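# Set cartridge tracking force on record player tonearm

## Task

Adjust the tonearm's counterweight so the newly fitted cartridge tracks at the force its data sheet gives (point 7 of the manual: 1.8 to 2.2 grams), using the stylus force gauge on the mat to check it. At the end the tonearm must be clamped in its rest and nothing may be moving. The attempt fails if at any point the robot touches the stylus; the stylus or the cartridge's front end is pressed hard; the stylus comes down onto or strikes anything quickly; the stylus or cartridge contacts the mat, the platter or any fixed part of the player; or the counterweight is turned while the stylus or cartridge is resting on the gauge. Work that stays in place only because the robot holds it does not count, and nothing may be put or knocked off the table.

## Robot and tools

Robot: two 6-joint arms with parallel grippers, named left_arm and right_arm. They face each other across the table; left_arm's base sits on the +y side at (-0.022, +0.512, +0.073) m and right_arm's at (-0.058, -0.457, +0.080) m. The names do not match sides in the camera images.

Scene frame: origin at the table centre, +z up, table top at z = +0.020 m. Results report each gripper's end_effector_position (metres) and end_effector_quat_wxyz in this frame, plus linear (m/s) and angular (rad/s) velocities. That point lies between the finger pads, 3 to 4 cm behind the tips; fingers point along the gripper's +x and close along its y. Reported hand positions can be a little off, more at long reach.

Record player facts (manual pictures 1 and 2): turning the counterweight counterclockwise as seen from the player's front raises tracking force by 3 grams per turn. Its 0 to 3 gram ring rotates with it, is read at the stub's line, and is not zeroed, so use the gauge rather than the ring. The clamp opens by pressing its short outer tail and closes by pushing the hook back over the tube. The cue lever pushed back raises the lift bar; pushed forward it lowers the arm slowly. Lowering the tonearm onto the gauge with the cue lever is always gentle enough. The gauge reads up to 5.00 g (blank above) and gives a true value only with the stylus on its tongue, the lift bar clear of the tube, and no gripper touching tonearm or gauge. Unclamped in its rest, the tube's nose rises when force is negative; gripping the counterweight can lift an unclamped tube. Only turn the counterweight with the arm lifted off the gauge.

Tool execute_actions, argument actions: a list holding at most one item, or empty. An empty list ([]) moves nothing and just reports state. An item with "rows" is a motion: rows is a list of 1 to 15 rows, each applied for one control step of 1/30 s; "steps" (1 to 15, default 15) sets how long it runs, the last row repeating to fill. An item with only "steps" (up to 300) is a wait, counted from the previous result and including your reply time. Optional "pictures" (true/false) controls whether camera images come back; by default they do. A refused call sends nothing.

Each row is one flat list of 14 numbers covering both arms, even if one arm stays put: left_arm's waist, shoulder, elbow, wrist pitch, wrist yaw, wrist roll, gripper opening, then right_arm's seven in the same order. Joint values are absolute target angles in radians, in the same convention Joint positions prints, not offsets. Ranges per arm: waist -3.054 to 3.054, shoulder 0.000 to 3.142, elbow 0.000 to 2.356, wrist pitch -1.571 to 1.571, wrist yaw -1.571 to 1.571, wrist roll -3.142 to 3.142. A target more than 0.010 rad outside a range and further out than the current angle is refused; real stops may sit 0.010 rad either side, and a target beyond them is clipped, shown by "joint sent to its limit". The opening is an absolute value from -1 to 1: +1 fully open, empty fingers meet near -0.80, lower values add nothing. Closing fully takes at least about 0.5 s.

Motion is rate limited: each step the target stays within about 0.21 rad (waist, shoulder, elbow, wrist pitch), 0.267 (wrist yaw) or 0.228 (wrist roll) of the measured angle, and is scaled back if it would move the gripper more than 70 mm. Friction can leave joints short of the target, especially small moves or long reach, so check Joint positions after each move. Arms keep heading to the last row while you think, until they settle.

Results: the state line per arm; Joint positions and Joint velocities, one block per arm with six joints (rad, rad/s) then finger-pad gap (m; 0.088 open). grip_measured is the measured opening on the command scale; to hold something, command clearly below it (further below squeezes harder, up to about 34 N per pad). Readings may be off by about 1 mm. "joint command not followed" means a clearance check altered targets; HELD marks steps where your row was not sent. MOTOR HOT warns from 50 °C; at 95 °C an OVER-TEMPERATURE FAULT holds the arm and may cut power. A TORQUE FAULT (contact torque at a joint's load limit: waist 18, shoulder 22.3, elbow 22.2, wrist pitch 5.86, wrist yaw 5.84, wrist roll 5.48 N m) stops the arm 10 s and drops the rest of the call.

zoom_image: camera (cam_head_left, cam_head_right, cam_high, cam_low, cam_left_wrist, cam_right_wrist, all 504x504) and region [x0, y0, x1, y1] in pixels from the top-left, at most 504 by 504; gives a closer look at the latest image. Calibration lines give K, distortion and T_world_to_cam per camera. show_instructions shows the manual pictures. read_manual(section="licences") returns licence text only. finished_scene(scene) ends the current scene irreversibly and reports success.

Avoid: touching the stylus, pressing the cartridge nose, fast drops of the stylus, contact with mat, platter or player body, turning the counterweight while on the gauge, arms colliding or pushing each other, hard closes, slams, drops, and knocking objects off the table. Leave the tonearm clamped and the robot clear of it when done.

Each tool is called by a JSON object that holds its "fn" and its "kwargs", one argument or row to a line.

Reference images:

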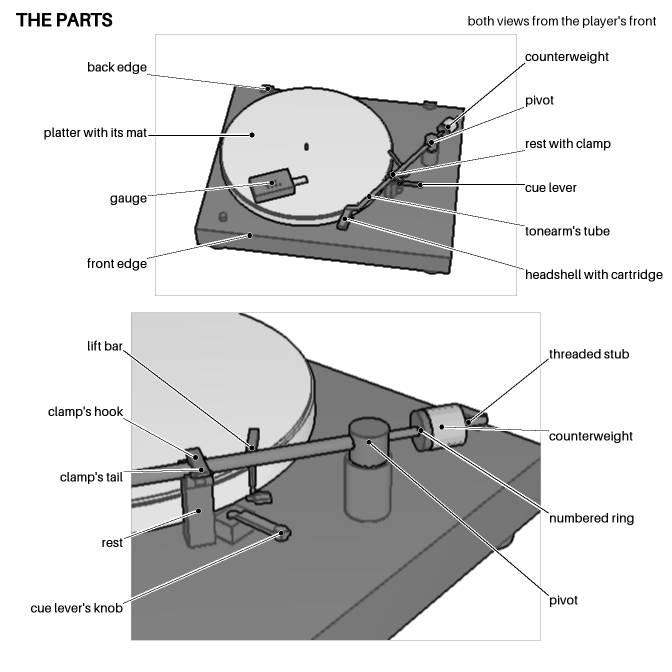

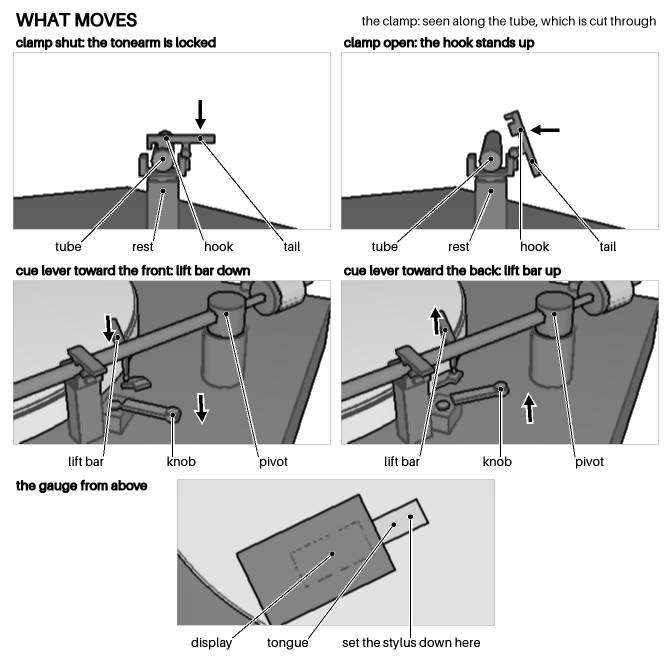

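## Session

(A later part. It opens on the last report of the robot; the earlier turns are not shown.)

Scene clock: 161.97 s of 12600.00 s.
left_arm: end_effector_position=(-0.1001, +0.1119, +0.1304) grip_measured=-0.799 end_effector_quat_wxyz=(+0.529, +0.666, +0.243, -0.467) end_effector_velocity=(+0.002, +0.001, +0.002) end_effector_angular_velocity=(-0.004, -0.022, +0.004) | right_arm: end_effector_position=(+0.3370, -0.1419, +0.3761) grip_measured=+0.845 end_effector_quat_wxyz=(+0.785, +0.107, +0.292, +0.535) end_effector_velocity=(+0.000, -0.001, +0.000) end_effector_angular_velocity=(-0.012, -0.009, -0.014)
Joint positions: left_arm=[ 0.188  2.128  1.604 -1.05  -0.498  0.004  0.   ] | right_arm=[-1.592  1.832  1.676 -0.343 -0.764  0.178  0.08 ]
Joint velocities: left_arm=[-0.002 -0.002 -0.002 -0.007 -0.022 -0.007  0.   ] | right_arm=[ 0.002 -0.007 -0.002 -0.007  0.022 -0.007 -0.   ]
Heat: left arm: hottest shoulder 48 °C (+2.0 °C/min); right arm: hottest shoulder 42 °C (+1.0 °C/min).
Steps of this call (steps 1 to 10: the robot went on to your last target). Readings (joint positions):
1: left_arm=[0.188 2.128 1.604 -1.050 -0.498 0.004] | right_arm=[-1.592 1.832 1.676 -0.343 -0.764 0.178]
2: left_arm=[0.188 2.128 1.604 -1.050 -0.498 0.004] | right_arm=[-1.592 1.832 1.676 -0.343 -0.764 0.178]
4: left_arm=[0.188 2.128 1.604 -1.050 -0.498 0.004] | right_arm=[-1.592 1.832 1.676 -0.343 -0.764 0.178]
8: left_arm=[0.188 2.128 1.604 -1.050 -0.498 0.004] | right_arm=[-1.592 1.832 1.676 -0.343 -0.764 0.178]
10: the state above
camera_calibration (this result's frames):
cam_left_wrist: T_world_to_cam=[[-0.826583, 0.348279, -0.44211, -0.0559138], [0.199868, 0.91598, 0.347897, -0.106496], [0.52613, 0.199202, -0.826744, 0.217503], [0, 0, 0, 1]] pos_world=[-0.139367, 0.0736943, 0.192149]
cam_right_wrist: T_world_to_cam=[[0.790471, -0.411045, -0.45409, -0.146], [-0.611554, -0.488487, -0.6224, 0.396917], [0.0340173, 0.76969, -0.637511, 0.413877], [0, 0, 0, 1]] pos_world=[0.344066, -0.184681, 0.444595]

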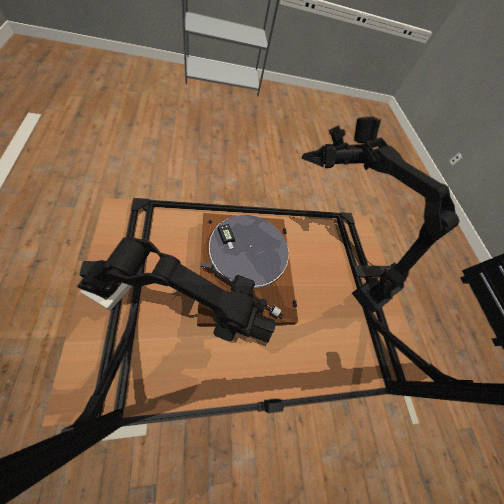

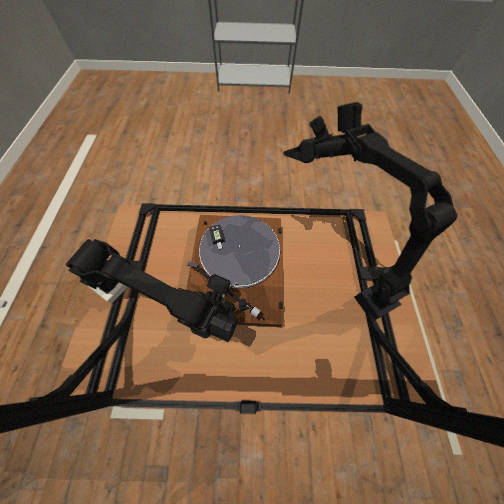

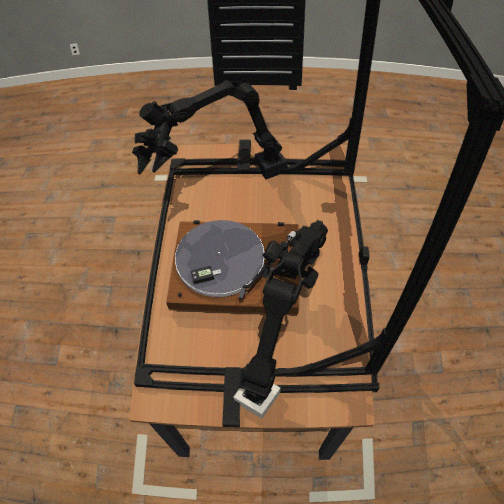

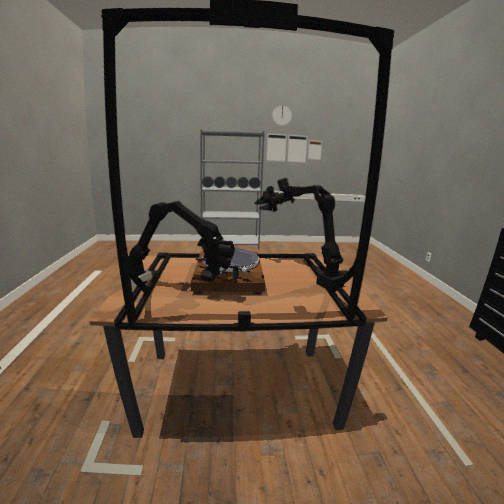

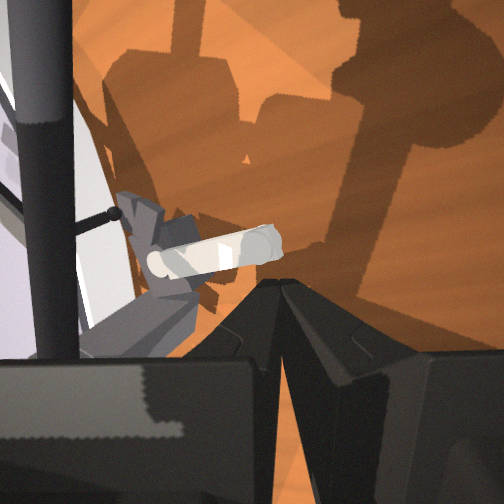

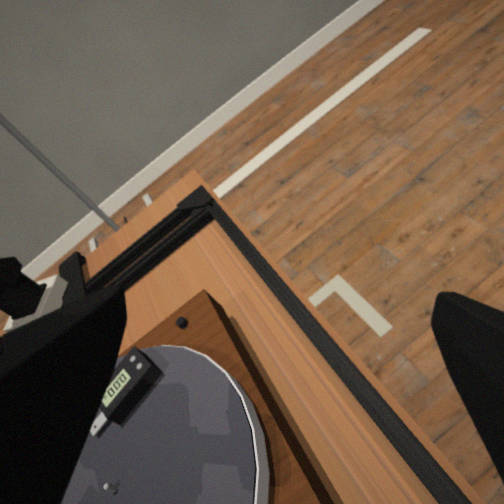

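{"fn": "execute_actions", "kwargs": {
  "actions": [
    {"rows": [[0.192,2.14,1.615,-1.052,-0.5,0,-0.85,-1.592,1.831,1.677,-0.343,-0.764,0.178,0.845],[0.194,2.146,1.622,-1.054,-0.5,0,-0.85,-1.592,1.831,1.677,-0.343,-0.764,0.178,0.845],[0.196,2.152,1.63,-1.056,-0.5,0,-0.85,-1.592,1.831,1.677,-0.343,-0.764,0.178,0.845],[0.198,2.158,1.638,-1.058,-0.5,0,-0.85,-1.592,1.831,1.677,-0.343,-0.764,0.178,0.845],[0.20,2.164,1.646,-1.06,-0.5,0,-0.85,-1.592,1.831,1.677,-0.343,-0.764,0.178,0.845],[0.202,2.17,1.655,-1.062,-0.5,0,-0.85,-1.592,1.831,1.677,-0.343,-0.764,0.178,0.845],[0.204,2.176,1.664,-1.064,-0.5,0,-0.85,-1.592,1.831,1.677,-0.343,-0.764,0.178,0.845],[0.206,2.182,1.673,-1.066,-0.5,0,-0.85,-1.592,1.831,1.677,-0.343,-0.764,0.178,0.845],[0.208,2.188,1.682,-1.068,-0.5,0,-0.85,-1.592,1.831,1.677,-0.343,-0.764,0.178,0.845],[0.21,2.195,1.692,-1.07,-0.5,0,-0.85,-1.592,1.831,1.677,-0.343,-0.764,0.178,0.845]], "steps": 15}
  ],
  "pictures": false
}}

{"fn": "execute_actions", "kwargs": {
  "actions": [
    {"steps": 10}
  ]
}}

Scene clock: 172.93 s of 12600.00 s.
left_arm: end_effector_position=(-0.0983, +0.0981, +0.1274) grip_measured=-0.799 end_effector_quat_wxyz=(+0.533, +0.663, +0.248, -0.463) end_effector_velocity=(+0.005, -0.010, +0.003) end_effector_angular_velocity=(-0.016, -0.018, +0.006) | right_arm: end_effector_position=(+0.3370, -0.1419, +0.3761) grip_measured=+0.845 end_effector_quat_wxyz=(+0.785, +0.107, +0.292, +0.535) end_effector_velocity=(-0.003, -0.000, +0.000) end_effector_angular_velocity=(+0.008, +0.018, +0.014)
Joint positions: left_arm=[ 0.204  2.181  1.678 -1.068 -0.498  0.004  0.   ] | right_arm=[-1.592  1.832  1.676 -0.343 -0.764  0.178  0.08 ]
Joint velocities: left_arm=[ 0.012  0.022  0.042 -0.007 -0.022  0.007  0.   ] | right_arm=[-0.002 -0.002 -0.002 -0.007 -0.022  0.007 -0.   ]
Heat: left arm: hottest shoulder 49 °C (+3.0 °C/min); right arm: hottest shoulder 43 °C (+2.0 °C/min).
Steps of this call (steps 1 to 15: the robot went on to your last target; steps 16 to 90: nothing new was sent; then 7.47 s passed at rest; steps 91 to 105: all 15 steps of this action). Readings (joint positions):
91: left_arm=[0.188 2.128 1.604 -1.050 -0.498 0.004] | right_arm=[-1.592 1.832 1.676 -0.343 -0.764 0.178]
92: left_arm=[0.188 2.129 1.604 -1.050 -0.498 0.004] | right_arm=[-1.592 1.832 1.676 -0.343 -0.764 0.178]
94: left_arm=[0.189 2.135 1.612 -1.053 -0.498 0.004] | right_arm=[-1.592 1.832 1.676 -0.343 -0.764 0.178]
98: left_arm=[0.196 2.158 1.641 -1.062 -0.498 0.004] | right_arm=[-1.592 1.832 1.676 -0.343 -0.764 0.178]
105: the state above

Scene clock: 173.27 s of 12600.00 s.
left_arm: end_effector_position=(-0.0974, +0.0975, +0.1267) grip_measured=-0.799 end_effector_quat_wxyz=(+0.534, +0.663, +0.249, -0.462) end_effector_velocity=(+0.001, +0.002, +0.001) end_effector_angular_velocity=(-0.006, -0.006, +0.017) | right_arm: end_effector_position=(+0.3370, -0.1419, +0.3761) grip_measured=+0.845 end_effector_quat_wxyz=(+0.785, +0.107, +0.292, +0.535) end_effector_velocity=(-0.002, -0.001, -0.003) end_effector_angular_velocity=(-0.004, +0.006, +0.007)
Joint positions: left_arm=[ 0.206  2.185  1.68  -1.069 -0.498  0.004  0.   ] | right_arm=[-1.592  1.832  1.676 -0.343 -0.764  0.178  0.08 ]
Joint velocities: left_arm=[-0.002 -0.002 -0.002 -0.007 -0.007 -0.022  0.   ] | right_arm=[-0.002 -0.002 -0.007 -0.007 -0.007 -0.007 -0.   ]
Heat: left arm: hottest shoulder 49 °C (+3.0 °C/min); right arm: hottest shoulder 43 °C (+2.0 °C/min).
Steps of this call (steps 1 to 10: the robot went on to your last target). Readings (joint positions):
1: left_arm=[0.204 2.182 1.678 -1.068 -0.498 0.004] | right_arm=[-1.592 1.832 1.676 -0.343 -0.764 0.178]
2: left_arm=[0.204 2.183 1.679 -1.069 -0.498 0.004] | right_arm=[-1.592 1.832 1.676 -0.343 -0.764 0.178]
4: left_arm=[0.205 2.183 1.680 -1.069 -0.498 0.004] | right_arm=[-1.592 1.832 1.676 -0.343 -0.764 0.178]
8: left_arm=[0.206 2.184 1.680 -1.069 -0.498 0.004] | right_arm=[-1.592 1.832 1.676 -0.343 -0.764 0.178]
10: the state above
camera_calibration (this result's frames):
cam_left_wrist: T_world_to_cam=[[-0.833108, 0.332825, -0.441768, -0.0495066], [0.182836, 0.919511, 0.347952, -0.0945397], [0.522018, 0.20911, -0.826904, 0.214525], [0, 0, 0, 1]] pos_world=[-0.135945, 0.058548, 0.188416]
cam_right_wrist: T_world_to_cam=[[0.790471, -0.411045, -0.45409, -0.146], [-0.611554, -0.488487, -0.6224, 0.396917], [0.0340173, 0.76969, -0.637511, 0.413877], [0, 0, 0, 1]] pos_world=[0.344066, -0.184681, 0.444595]

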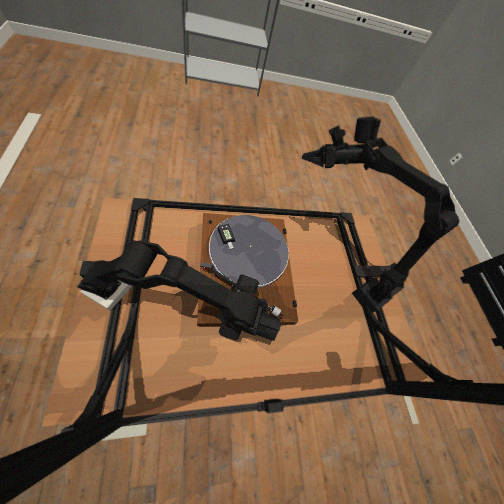

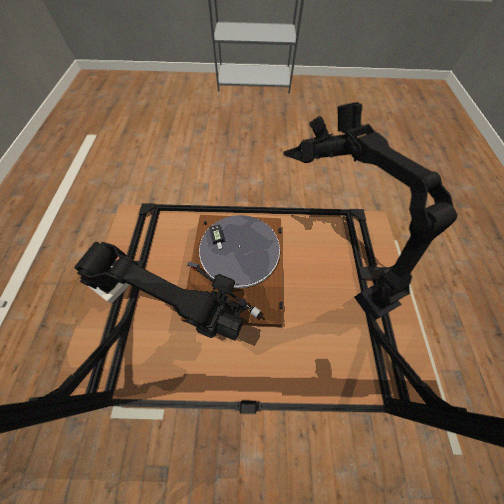

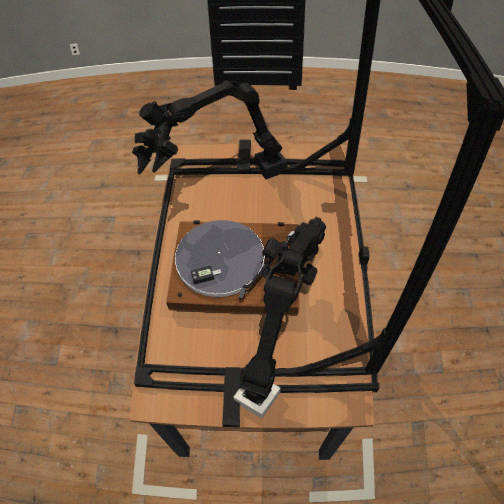

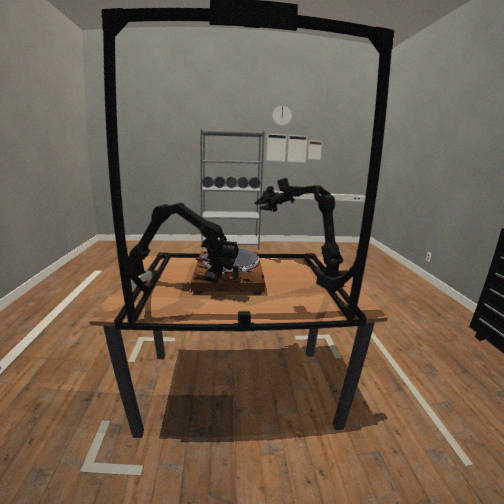

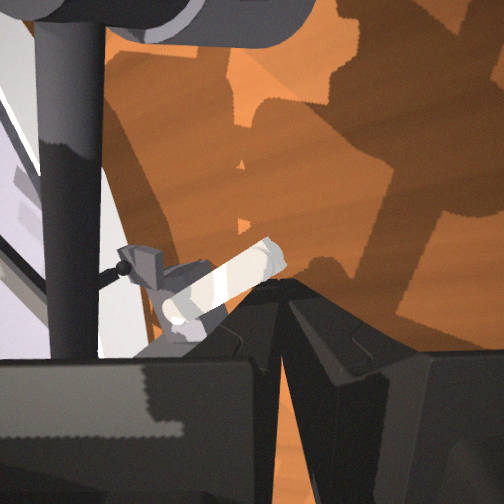

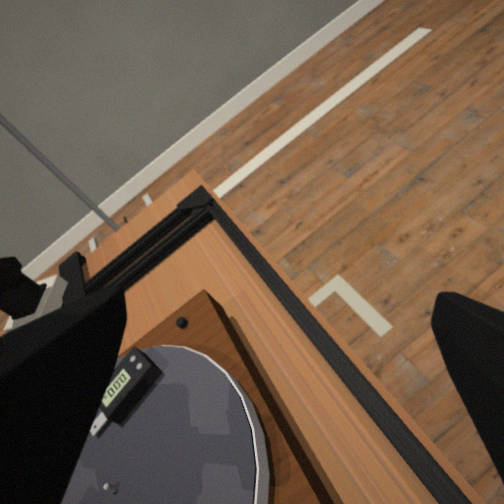

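{"fn": "execute_actions", "kwargs": {
  "actions": [
    {"rows": [[0.212,2.199,1.698,-1.073,-0.5,0,-0.85,-1.592,1.831,1.677,-0.343,-0.764,0.178,0.845],[0.214,2.203,1.705,-1.076,-0.5,0,-0.85,-1.592,1.831,1.677,-0.343,-0.764,0.178,0.845],[0.216,2.207,1.712,-1.079,-0.5,0,-0.85,-1.592,1.831,1.677,-0.343,-0.764,0.178,0.845],[0.218,2.211,1.719,-1.082,-0.5,0,-0.85,-1.592,1.831,1.677,-0.343,-0.764,0.178,0.845],[0.22,2.215,1.726,-1.085,-0.5,0,-0.85,-1.592,1.831,1.677,-0.343,-0.764,0.178,0.845],[0.222,2.219,1.733,-1.088,-0.5,0,-0.85,-1.592,1.831,1.677,-0.343,-0.764,0.178,0.845],[0.224,2.224,1.74,-1.09,-0.5,0,-0.85,-1.592,1.831,1.677,-0.343,-0.764,0.178,0.845],[0.226,2.229,1.747,-1.092,-0.5,0,-0.85,-1.592,1.831,1.677,-0.343,-0.764,0.178,0.845],[0.226,2.233,1.754,-1.094,-0.5,0,-0.85,-1.592,1.831,1.677,-0.343,-0.764,0.178,0.845]], "steps": 15}
  ],
  "pictures": false
}}

{"fn": "execute_actions", "kwargs": {
  "actions": [
    {"steps": 10}
  ]
}}

Scene clock: 181.30 s of 12600.00 s.
left_arm: end_effector_position=(-0.0942, +0.0874, +0.1268) grip_measured=-0.799 end_effector_quat_wxyz=(+0.538, +0.661, +0.254, -0.458) end_effector_velocity=(-0.001, +0.003, -0.001) end_effector_angular_velocity=(+0.015, -0.013, -0.001) | right_arm: end_effector_position=(+0.3370, -0.1419, +0.3761) grip_measured=+0.845 end_effector_quat_wxyz=(+0.785, +0.107, +0.292, +0.535) end_effector_velocity=(-0.000, -0.001, -0.003) end_effector_angular_velocity=(-0.000, +0.019, +0.001)
Joint positions: left_arm=[ 0.221  2.221  1.741 -1.092 -0.498  0.004  0.   ] | right_arm=[-1.592  1.832  1.676 -0.343 -0.764  0.178  0.08 ]
Joint velocities: left_arm=[-0.007  0.007  0.007 -0.022 -0.007 -0.007  0.   ] | right_arm=[-0.002  0.002 -0.002 -0.007 -0.007  0.007 -0.   ]
Heat: left arm: hottest shoulder 49 °C (+2.0 °C/min); right arm: hottest shoulder 43 °C (+2.0 °C/min).
Steps of this call (steps 1 to 15: the robot went on to your last target; steps 16 to 90: nothing new was sent; then 4.53 s passed at rest; steps 91 to 105: all 15 steps of this action). Readings (joint positions):
91: left_arm=[0.206 2.186 1.682 -1.070 -0.498 0.004] | right_arm=[-1.592 1.832 1.676 -0.343 -0.764 0.178]
92: left_arm=[0.207 2.187 1.685 -1.072 -0.498 0.004] | right_arm=[-1.592 1.832 1.676 -0.343 -0.764 0.178]
94: left_arm=[0.208 2.193 1.693 -1.077 -0.498 0.004] | right_arm=[-1.592 1.832 1.676 -0.343 -0.764 0.178]
98: left_arm=[0.213 2.208 1.719 -1.087 -0.498 0.004] | right_arm=[-1.592 1.832 1.676 -0.343 -0.764 0.178]
105: the state above

Scene clock: 181.63 s of 12600.00 s.
left_arm: end_effector_position=(-0.0942, +0.0874, +0.1268) grip_measured=-0.799 end_effector_quat_wxyz=(+0.537, +0.661, +0.254, -0.458) end_effector_velocity=(-0.001, +0.002, -0.000) end_effector_angular_velocity=(-0.001, +0.008, +0.017) | right_arm: end_effector_position=(+0.3370, -0.1419, +0.3761) grip_measured=+0.845 end_effector_quat_wxyz=(+0.785, +0.107, +0.292, +0.535) end_effector_velocity=(-0.001, -0.001, +0.001) end_effector_angular_velocity=(+0.000, -0.003, +0.007)
Joint positions: left_arm=[ 0.221  2.222  1.742 -1.093 -0.498  0.004  0.   ] | right_arm=[-1.592  1.832  1.676 -0.343 -0.764  0.178  0.08 ]
Joint velocities: left_arm=[-0.002 -0.002 -0.002 -0.007  0.007 -0.022  0.   ] | right_arm=[-0.002 -0.002  0.002 -0.007 -0.007 -0.007 -0.   ]
Heat: left arm: hottest shoulder 49 °C (+2.0 °C/min); right arm: hottest shoulder 43 °C (+2.0 °C/min).
Steps of this call (steps 1 to 10: the robot went on to your last target). Readings (joint positions):
1: left_arm=[0.221 2.222 1.741 -1.092 -0.498 0.004] | right_arm=[-1.592 1.832 1.676 -0.343 -0.764 0.178]
2: left_arm=[0.221 2.222 1.741 -1.092 -0.498 0.004] | right_arm=[-1.592 1.832 1.676 -0.343 -0.764 0.178]
4: left_arm=[0.221 2.222 1.742 -1.093 -0.498 0.004] | right_arm=[-1.592 1.832 1.676 -0.343 -0.764 0.178]
8: left_arm=[0.221 2.222 1.742 -1.093 -0.498 0.004] | right_arm=[-1.592 1.832 1.676 -0.343 -0.764 0.178]
10: the state above
camera_calibration (this result's frames):
cam_left_wrist: T_world_to_cam=[[-0.838278, 0.319558, -0.441784, -0.0427479], [0.16854, 0.922435, 0.34743, -0.0873847], [0.518541, 0.216784, -0.827115, 0.214114], [0, 0, 0, 1]] pos_world=[-0.132134, 0.0478506, 0.188572]
cam_right_wrist: T_world_to_cam=[[0.790471, -0.411045, -0.45409, -0.146], [-0.611554, -0.488487, -0.6224, 0.396917], [0.0340173, 0.76969, -0.637511, 0.413877], [0, 0, 0, 1]] pos_world=[0.344066, -0.184681, 0.444595]

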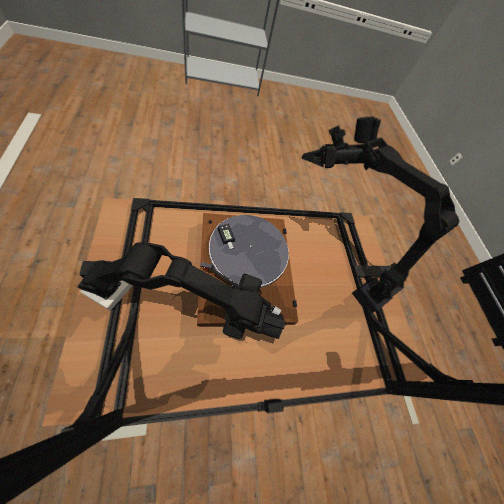

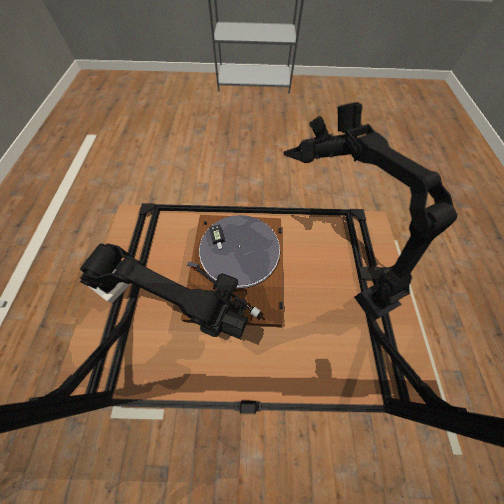

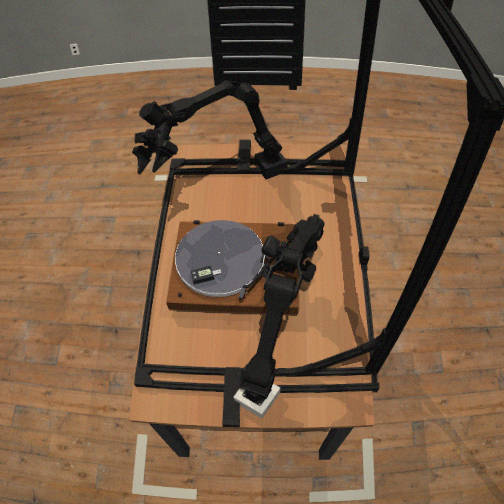

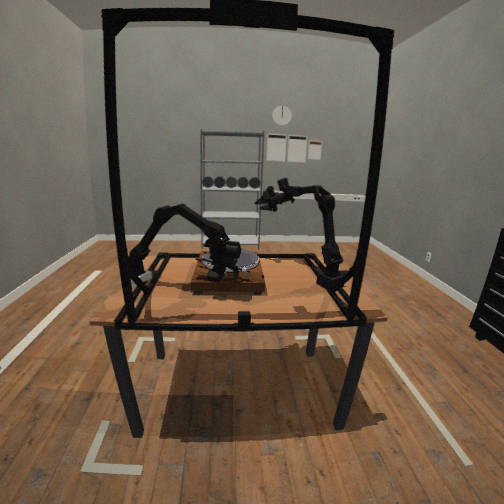

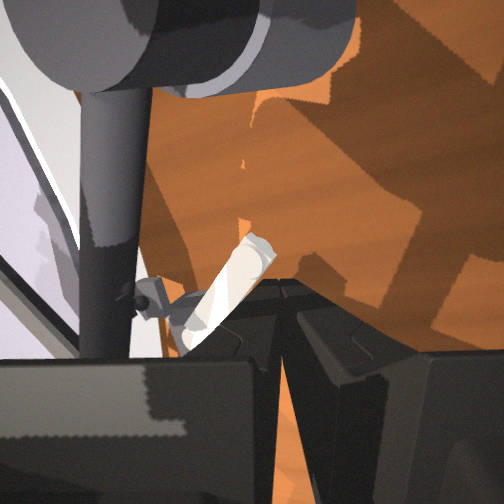

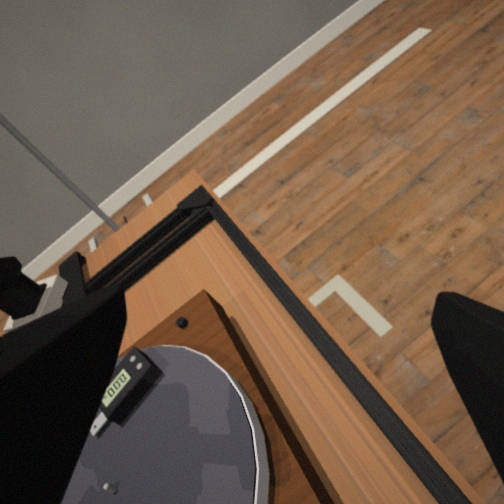

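{"fn": "execute_actions", "kwargs": {
  "actions": [
    {"rows": [[0.229,2.236,1.758,-1.096,-0.5,0,-0.85,-1.592,1.831,1.677,-0.343,-0.764,0.178,0.845],[0.232,2.238,1.762,-1.097,-0.5,0,-0.85,-1.592,1.831,1.677,-0.343,-0.764,0.178,0.845],[0.235,2.24,1.766,-1.099,-0.5,0,-0.85,-1.592,1.831,1.677,-0.343,-0.764,0.178,0.845],[0.238,2.243,1.769,-1.10,-0.5,0,-0.85,-1.592,1.831,1.677,-0.343,-0.764,0.178,0.845]], "steps": 15}
  ]
}}

Scene clock: 187.77 s of 12600.00 s.
left_arm: end_effector_position=(-0.0933, +0.0857, +0.1268) grip_measured=-0.799 end_effector_quat_wxyz=(+0.537, +0.661, +0.257, -0.457) end_effector_velocity=(+0.001, +0.002, -0.000) end_effector_angular_velocity=(-0.001, +0.008, +0.022) | right_arm: end_effector_position=(+0.3370, -0.1419, +0.3761) grip_measured=+0.845 end_effector_quat_wxyz=(+0.785, +0.107, +0.293, +0.535) end_effector_velocity=(+0.002, -0.003, +0.002) end_effector_angular_velocity=(-0.014, -0.027, -0.014)
Joint positions: left_arm=[ 0.226  2.23   1.756 -1.101 -0.495  0.004  0.   ] | right_arm=[-1.592  1.832  1.676 -0.343 -0.764  0.178  0.08 ]
Joint velocities: left_arm=[ 0.002 -0.002 -0.002 -0.007  0.007 -0.022  0.   ] | right_arm=[-0.002 -0.007  0.002 -0.007  0.022 -0.022 -0.   ]
Heat: left arm: hottest shoulder 49 °C (+2.0 °C/min); right arm: hottest shoulder 43 °C (+2.0 °C/min).
Steps of this call (steps 1 to 15: the robot went on to your last target; steps 16 to 90: nothing new was sent; then 2.63 s passed at rest; steps 91 to 105: all 15 steps of this action). Readings (joint positions):
91: left_arm=[0.221 2.223 1.743 -1.094 -0.498 0.004] | right_arm=[-1.592 1.832 1.676 -0.343 -0.764 0.178]
92: left_arm=[0.222 2.224 1.745 -1.094 -0.498 0.004] | right_arm=[-1.592 1.832 1.676 -0.343 -0.764 0.178]
94: left_arm=[0.225 2.227 1.750 -1.096 -0.498 0.004] | right_arm=[-1.592 1.832 1.676 -0.343 -0.764 0.178]
98: left_arm=[0.226 2.230 1.755 -1.100 -0.495 0.004] | right_arm=[-1.592 1.832 1.676 -0.343 -0.764 0.178]
105: the state above
camera_calibration (this result's frames):
cam_left_wrist: T_world_to_cam=[[-0.840558, 0.31742, -0.438984, -0.0418618], [0.165406, 0.922036, 0.349988, -0.0865824], [0.515852, 0.221575, -0.827527, 0.213396], [0, 0, 0, 1]] pos_world=[-0.130947, 0.0458365, 0.188518]
cam_right_wrist: T_world_to_cam=[[0.79026, -0.411105, -0.454403, -0.14582], [-0.611833, -0.488345, -0.622237, 0.39697], [0.0338991, 0.769748, -0.637447, 0.413901], [0, 0, 0, 1]] pos_world=[0.344084, -0.184689, 0.444589]

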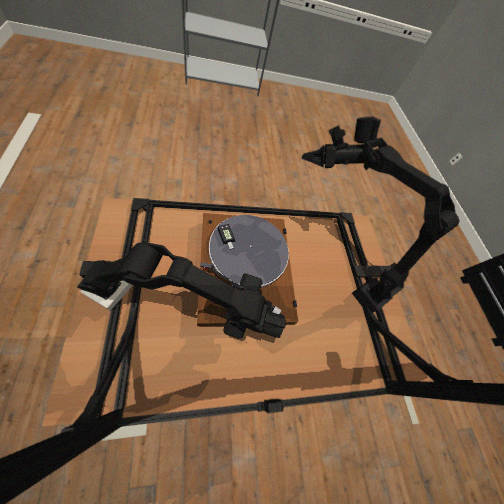

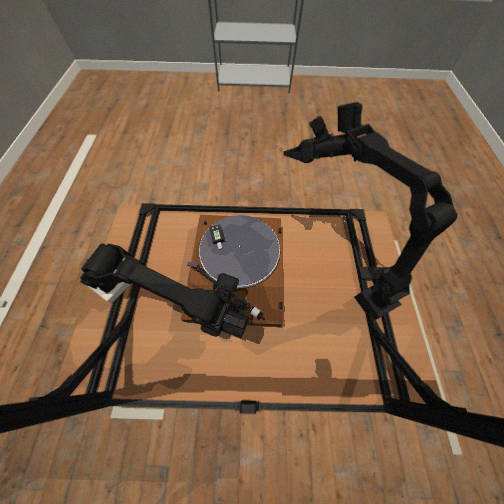

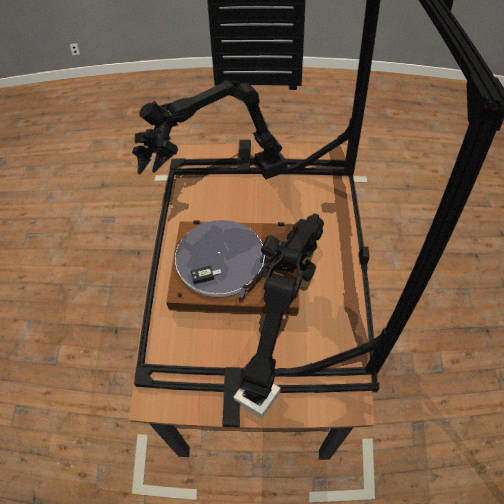

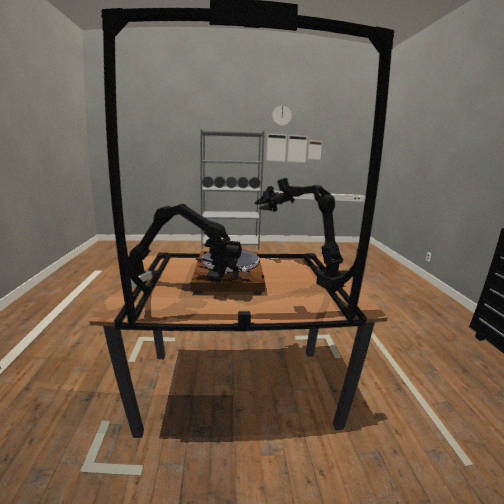

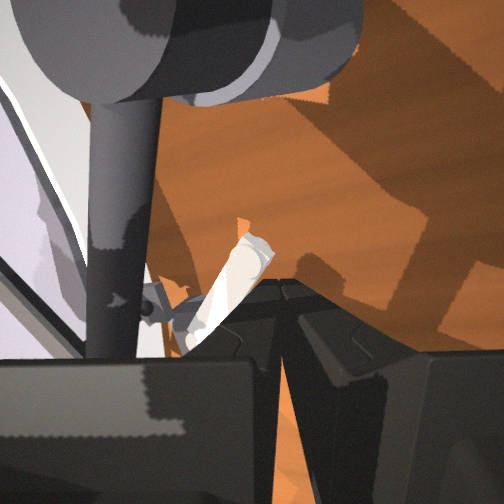

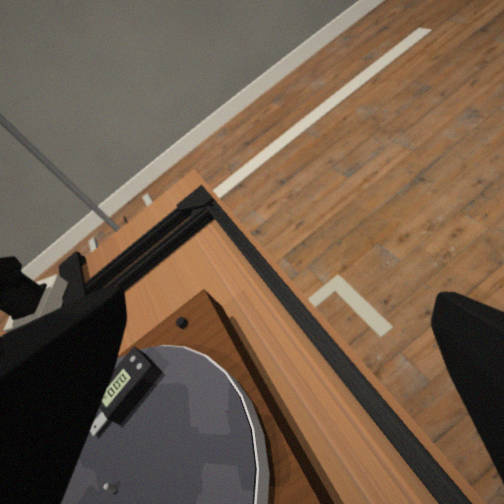

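{"fn": "execute_actions", "kwargs": {
  "actions": [
    {"rows": [[0.215,2.215,1.74,-1.095,-0.5,0,-0.85,-1.592,1.831,1.677,-0.343,-0.764,0.178,0.845],[0.205,2.20,1.73,-1.095,-0.5,0,-0.85,-1.592,1.831,1.677,-0.343,-0.764,0.178,0.845],[0.2,2.19,1.72,-1.095,-0.5,0,-0.85,-1.592,1.831,1.677,-0.343,-0.764,0.178,0.845],[0.2,2.18,1.72,-1.11,-0.5,0,-0.85,-1.592,1.831,1.677,-0.343,-0.764,0.178,0.845],[0.2,2.16,1.73,-1.14,-0.5,0,-0.85,-1.592,1.831,1.677,-0.343,-0.764,0.178,0.845],[0.2,2.14,1.75,-1.18,-0.5,0,-0.85,-1.592,1.831,1.677,-0.343,-0.764,0.178,0.845],[0.2,2.12,1.77,-1.22,-0.5,0,-0.85,-1.592,1.831,1.677,-0.343,-0.764,0.178,0.845],[0.2,2.10,1.79,-1.26,-0.5,0,-0.85,-1.592,1.831,1.677,-0.343,-0.764,0.178,0.845],[0.2,2.07,1.81,-1.31,-0.5,0,-0.85,-1.592,1.831,1.677,-0.343,-0.764,0.178,0.845],[0.2,2.04,1.83,-1.36,-0.5,0,-0.85,-1.592,1.831,1.677,-0.343,-0.764,0.178,0.845],[0.2,2.01,1.85,-1.41,-0.5,0,-0.85,-1.592,1.831,1.677,-0.343,-0.764,0.178,0.845],[0.2,1.98,1.875,-1.465,-0.5,0,-0.85,-1.592,1.831,1.677,-0.343,-0.764,0.178,0.845],[0.2,1.95,1.90,-1.52,-0.5,0,-0.85,-1.592,1.831,1.677,-0.343,-0.764,0.178,0.845]], "steps": 15}
  ],
  "pictures": false
}}

{"fn": "execute_actions", "kwargs": {
  "actions": [
    {"rows": [[0.2,1.95,1.90,-1.52,-0.5,0,-0.85,-1.592,1.831,1.677,-0.343,-0.764,0.178,0.845],[0.2,1.95,1.90,-1.52,-0.5,0,-0.85,-1.592,1.831,1.677,-0.343,-0.764,0.178,0.845],[0.24,1.95,1.90,-1.52,-0.45,0.07,-0.8,-1.592,1.831,1.677,-0.343,-0.764,0.178,0.845],[0.28,1.95,1.90,-1.52,-0.4,0.14,-0.75,-1.592,1.831,1.677,-0.343,-0.764,0.178,0.845],[0.32,1.95,1.90,-1.52,-0.35,0.21,-0.7,-1.592,1.831,1.677,-0.343,-0.764,0.178,0.845],[0.36,1.95,1.90,-1.52,-0.3,0.28,-0.65,-1.592,1.831,1.677,-0.343,-0.764,0.178,0.845],[0.40,1.95,1.90,-1.52,-0.25,0.35,-0.6,-1.592,1.831,1.677,-0.343,-0.764,0.178,0.845],[0.44,1.95,1.90,-1.52,-0.2,0.42,-0.55,-1.592,1.831,1.677,-0.343,-0.764,0.178,0.845],[0.48,1.95,1.90,-1.52,-0.15,0.49,-0.5,-1.592,1.831,1.677,-0.343,-0.764,0.178,0.845],[0.52,1.95,1.90,-1.52,-0.1,0.56,-0.45,-1.592,1.831,1.677,-0.343,-0.764,0.178,0.845],[0.56,1.95,1.90,-1.52,-0.05,0.63,-0.4,-1.592,1.831,1.677,-0.343,-0.764,0.178,0.845],[0.588,1.95,1.90,-1.52,0,0.68,-0.3,-1.592,1.831,1.677,-0.343,-0.764,0.178,0.845]], "steps": 15}
  ],
  "pictures": false
}}

{"fn": "execute_actions", "kwargs": {
  "actions": [
    {"steps": 20}
  ]
}}

Scene clock: 208.80 s of 12600.00 s.
left_arm: end_effector_position=(-0.0856, +0.1351, +0.2468) grip_measured=-0.799 end_effector_quat_wxyz=(+0.529, +0.668, +0.249, -0.460) end_effector_velocity=(+0.040, +0.097, +0.399) end_effector_angular_velocity=(-0.577, +0.175, +0.003) | right_arm: end_effector_position=(+0.3370, -0.1419, +0.3761) grip_measured=+0.845 end_effector_quat_wxyz=(+0.785, +0.107, +0.293, +0.535) end_effector_velocity=(-0.002, +0.000, -0.002) end_effector_angular_velocity=(+0.002, +0.009, +0.019)
Joint positions: left_arm=[ 0.201  1.991  1.866 -1.461 -0.499  0.004  0.   ] | right_arm=[-1.592  1.832  1.676 -0.343 -0.764  0.178  0.08 ]
Joint velocities: left_arm=[-0.002 -0.784  0.466 -0.652 -0.037 -0.007  0.   ] | right_arm=[-0.002  0.002 -0.002 -0.007 -0.022 -0.007 -0.   ]
Heat: left arm: hottest shoulder 50 °C (+3.0 °C/min); right arm: hottest shoulder 44 °C (+2.0 °C/min). Fold the left arm in close to its base before you think long.
MOTOR HOT: a motor of the left arm reached 50 °C. Now the hottest motor of the left arm, joint 2 (shoulder), reports 50 °C. The temperature limit of the motors' drives, at which the controller stops that arm, is 95 °C. To cool a motor, set the load down, stop pushing, or move to a pose that needs little force.
Steps of this call (steps 1 to 15: the robot went on to your last target; steps 16 to 90: nothing new was sent; then 17.53 s passed at rest; steps 91 to 105: all 15 steps of this action). Readings (joint positions):
91: left_arm=[0.226 2.231 1.756 -1.102 -0.495 0.004] | right_arm=[-1.592 1.832 1.676 -0.343 -0.764 0.178]
92: left_arm=[0.224 2.229 1.754 -1.100 -0.497 0.004] | right_arm=[-1.592 1.832 1.676 -0.343 -0.764 0.178]
94: left_arm=[0.218 2.220 1.742 -1.098 -0.498 0.004] | right_arm=[-1.592 1.832 1.676 -0.343 -0.764 0.178]
98: left_arm=[0.203 2.173 1.745 -1.187 -0.498 0.004] | right_arm=[-1.592 1.832 1.676 -0.343 -0.764 0.178]
105: the state above

Scene clock: 209.30 s of 12600.00 s.
left_arm: end_effector_position=(-0.0064, +0.1465, +0.2513) grip_measured=-0.350 end_effector_quat_wxyz=(+0.337, +0.639, +0.322, -0.611) end_effector_velocity=(+0.077, +0.008, -0.004) end_effector_angular_velocity=(+0.028, +0.417, -0.195) | right_arm: end_effector_position=(+0.3370, -0.1419, +0.3761) grip_measured=+0.845 end_effector_quat_wxyz=(+0.785, +0.107, +0.293, +0.535) end_effector_velocity=(-0.002, -0.001, +0.004) end_effector_angular_velocity=(+0.002, -0.007, +0.007)
Joint positions: left_arm=[ 0.582  1.95   1.899 -1.518 -0.046  0.625  0.022] | right_arm=[-1.592  1.832  1.676 -0.343 -0.764  0.178  0.08 ]
Joint velocities: left_arm=[ 0.383 -0.002 -0.007 -0.007  0.418  0.579  0.027] | right_arm=[-0.002 -0.007  0.002 -0.007 -0.007 -0.007 -0.   ]
Heat: left arm: hottest shoulder 50 °C (+3.0 °C/min); right arm: hottest shoulder 44 °C (+2.0 °C/min). Fold the left arm in close to its base before you think long.
MOTOR HOT: still on. Now the hottest motor of the left arm, joint 2 (shoulder), reports 50 °C; a drive's own limit is 95 °C.
Steps of this call (steps 1 to 15: all 15 steps of this action). Readings (joint positions):
1: left_arm=[0.201 1.969 1.880 -1.477 -0.500 0.004] | right_arm=[-1.592 1.832 1.676 -0.343 -0.764 0.178]
2: left_arm=[0.201 1.953 1.889 -1.490 -0.501 0.004] | right_arm=[-1.592 1.832 1.676 -0.343 -0.764 0.178]
4: left_arm=[0.214 1.939 1.898 -1.504 -0.463 0.050] | right_arm=[-1.592 1.832 1.676 -0.343 -0.764 0.178]
8: left_arm=[0.333 1.948 1.899 -1.513 -0.305 0.267] | right_arm=[-1.592 1.832 1.676 -0.343 -0.764 0.178]
15: the state above

Scene clock: 209.97 s of 12600.00 s.
left_arm: end_effector_position=(-0.0103, +0.1465, +0.2511) grip_measured=-0.300 end_effector_quat_wxyz=(+0.317, +0.633, +0.316, -0.632) end_effector_velocity=(+0.000, +0.002, +0.000) end_effector_angular_velocity=(+0.008, -0.007, +0.020) | right_arm: end_effector_position=(+0.3370, -0.1419, +0.3761) grip_measured=+0.845 end_effector_quat_wxyz=(+0.785, +0.107, +0.293, +0.535) end_effector_velocity=(-0.001, -0.001, +0.001) end_effector_angular_velocity=(+0.004, +0.010, +0.001)
Joint positions: left_arm=[ 0.589  1.95   1.899 -1.518 -0.002  0.676  0.024] | right_arm=[-1.592  1.832  1.676 -0.343 -0.764  0.178  0.08 ]
Joint velocities: left_arm=[-0.002 -0.002 -0.002 -0.007 -0.007 -0.022 -0.   ] | right_arm=[-0.002 -0.002  0.002 -0.007 -0.007  0.007 -0.   ]
Heat: left arm: hottest shoulder 50 °C (+2.0 °C/min); right arm: hottest shoulder 44 °C (+2.0 °C/min). Fold the left arm in close to its base before you think long.
MOTOR HOT: still on. Now the hottest motor of the left arm, joint 2 (shoulder), reports 50 °C; a drive's own limit is 95 °C.
Steps of this call (steps 1 to 20: the robot went on to your last target). Readings (joint positions):
1: left_arm=[0.590 1.950 1.899 -1.518 -0.033 0.640] | right_arm=[-1.592 1.832 1.676 -0.343 -0.764 0.178]
2: left_arm=[0.593 1.949 1.899 -1.518 -0.024 0.651] | right_arm=[-1.592 1.832 1.676 -0.343 -0.764 0.178]
4: left_arm=[0.591 1.950 1.899 -1.518 -0.011 0.664] | right_arm=[-1.592 1.832 1.676 -0.343 -0.764 0.178]
8: left_arm=[0.589 1.950 1.899 -1.518 -0.004 0.673] | right_arm=[-1.592 1.832 1.676 -0.343 -0.764 0.178]
20: the state above
camera_calibration (this result's frames):
cam_left_wrist: T_world_to_cam=[[-0.786307, 0.616684, 0.0377211, -0.0998109], [0.583665, 0.721408, 0.3727, -0.171908], [0.202626, 0.315073, -0.927185, 0.268104], [0, 0, 0, 1]] pos_world=[-0.0324703, 0.101095, 0.316417]
cam_right_wrist: T_world_to_cam=[[0.79026, -0.411105, -0.454403, -0.14582], [-0.611833, -0.488345, -0.622237, 0.39697], [0.0338991, 0.769748, -0.637447, 0.413901], [0, 0, 0, 1]] pos_world=[0.344084, -0.184689, 0.444589]

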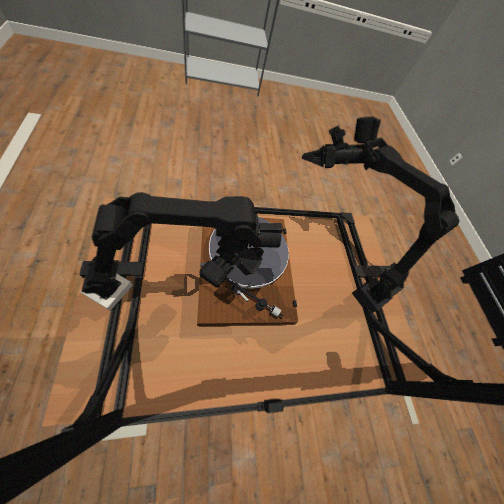

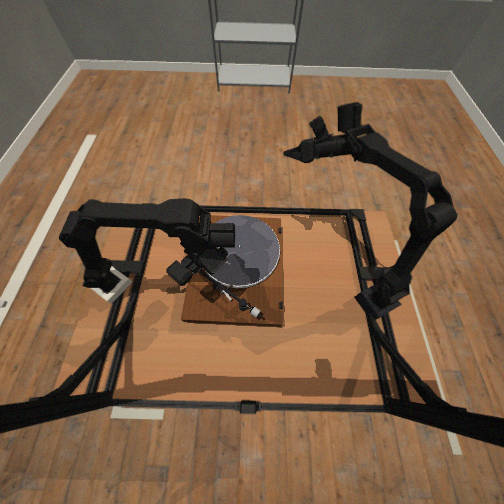

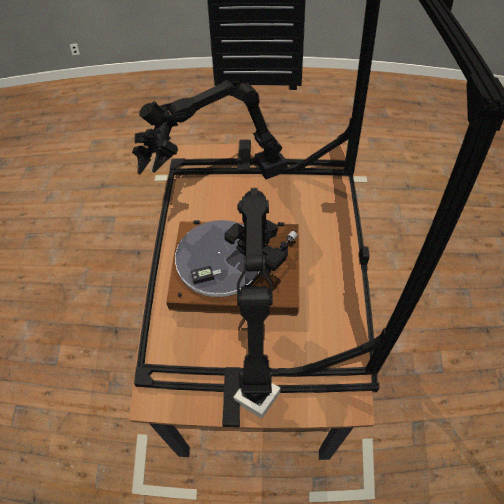

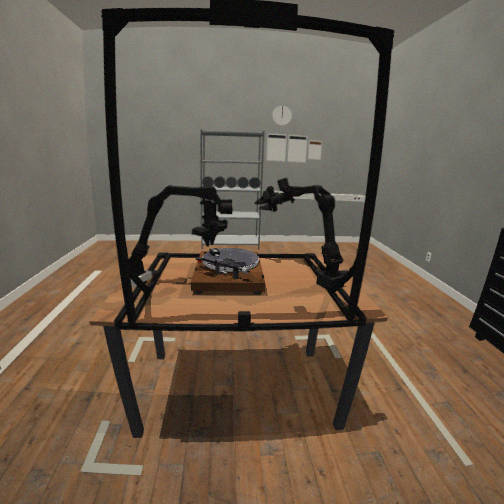

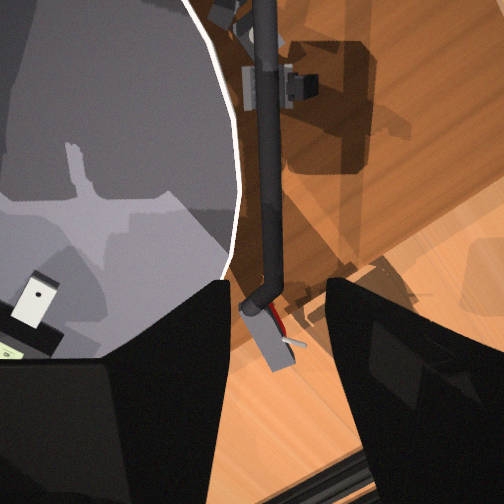

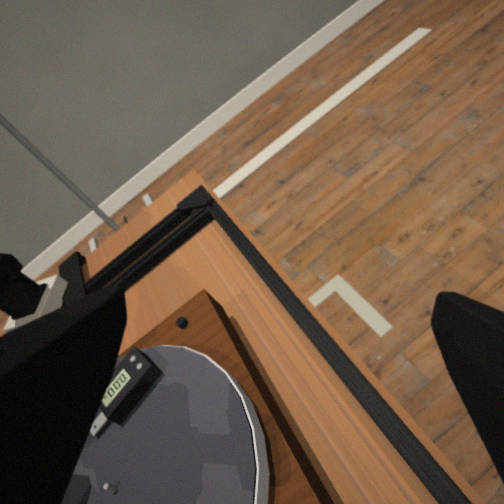

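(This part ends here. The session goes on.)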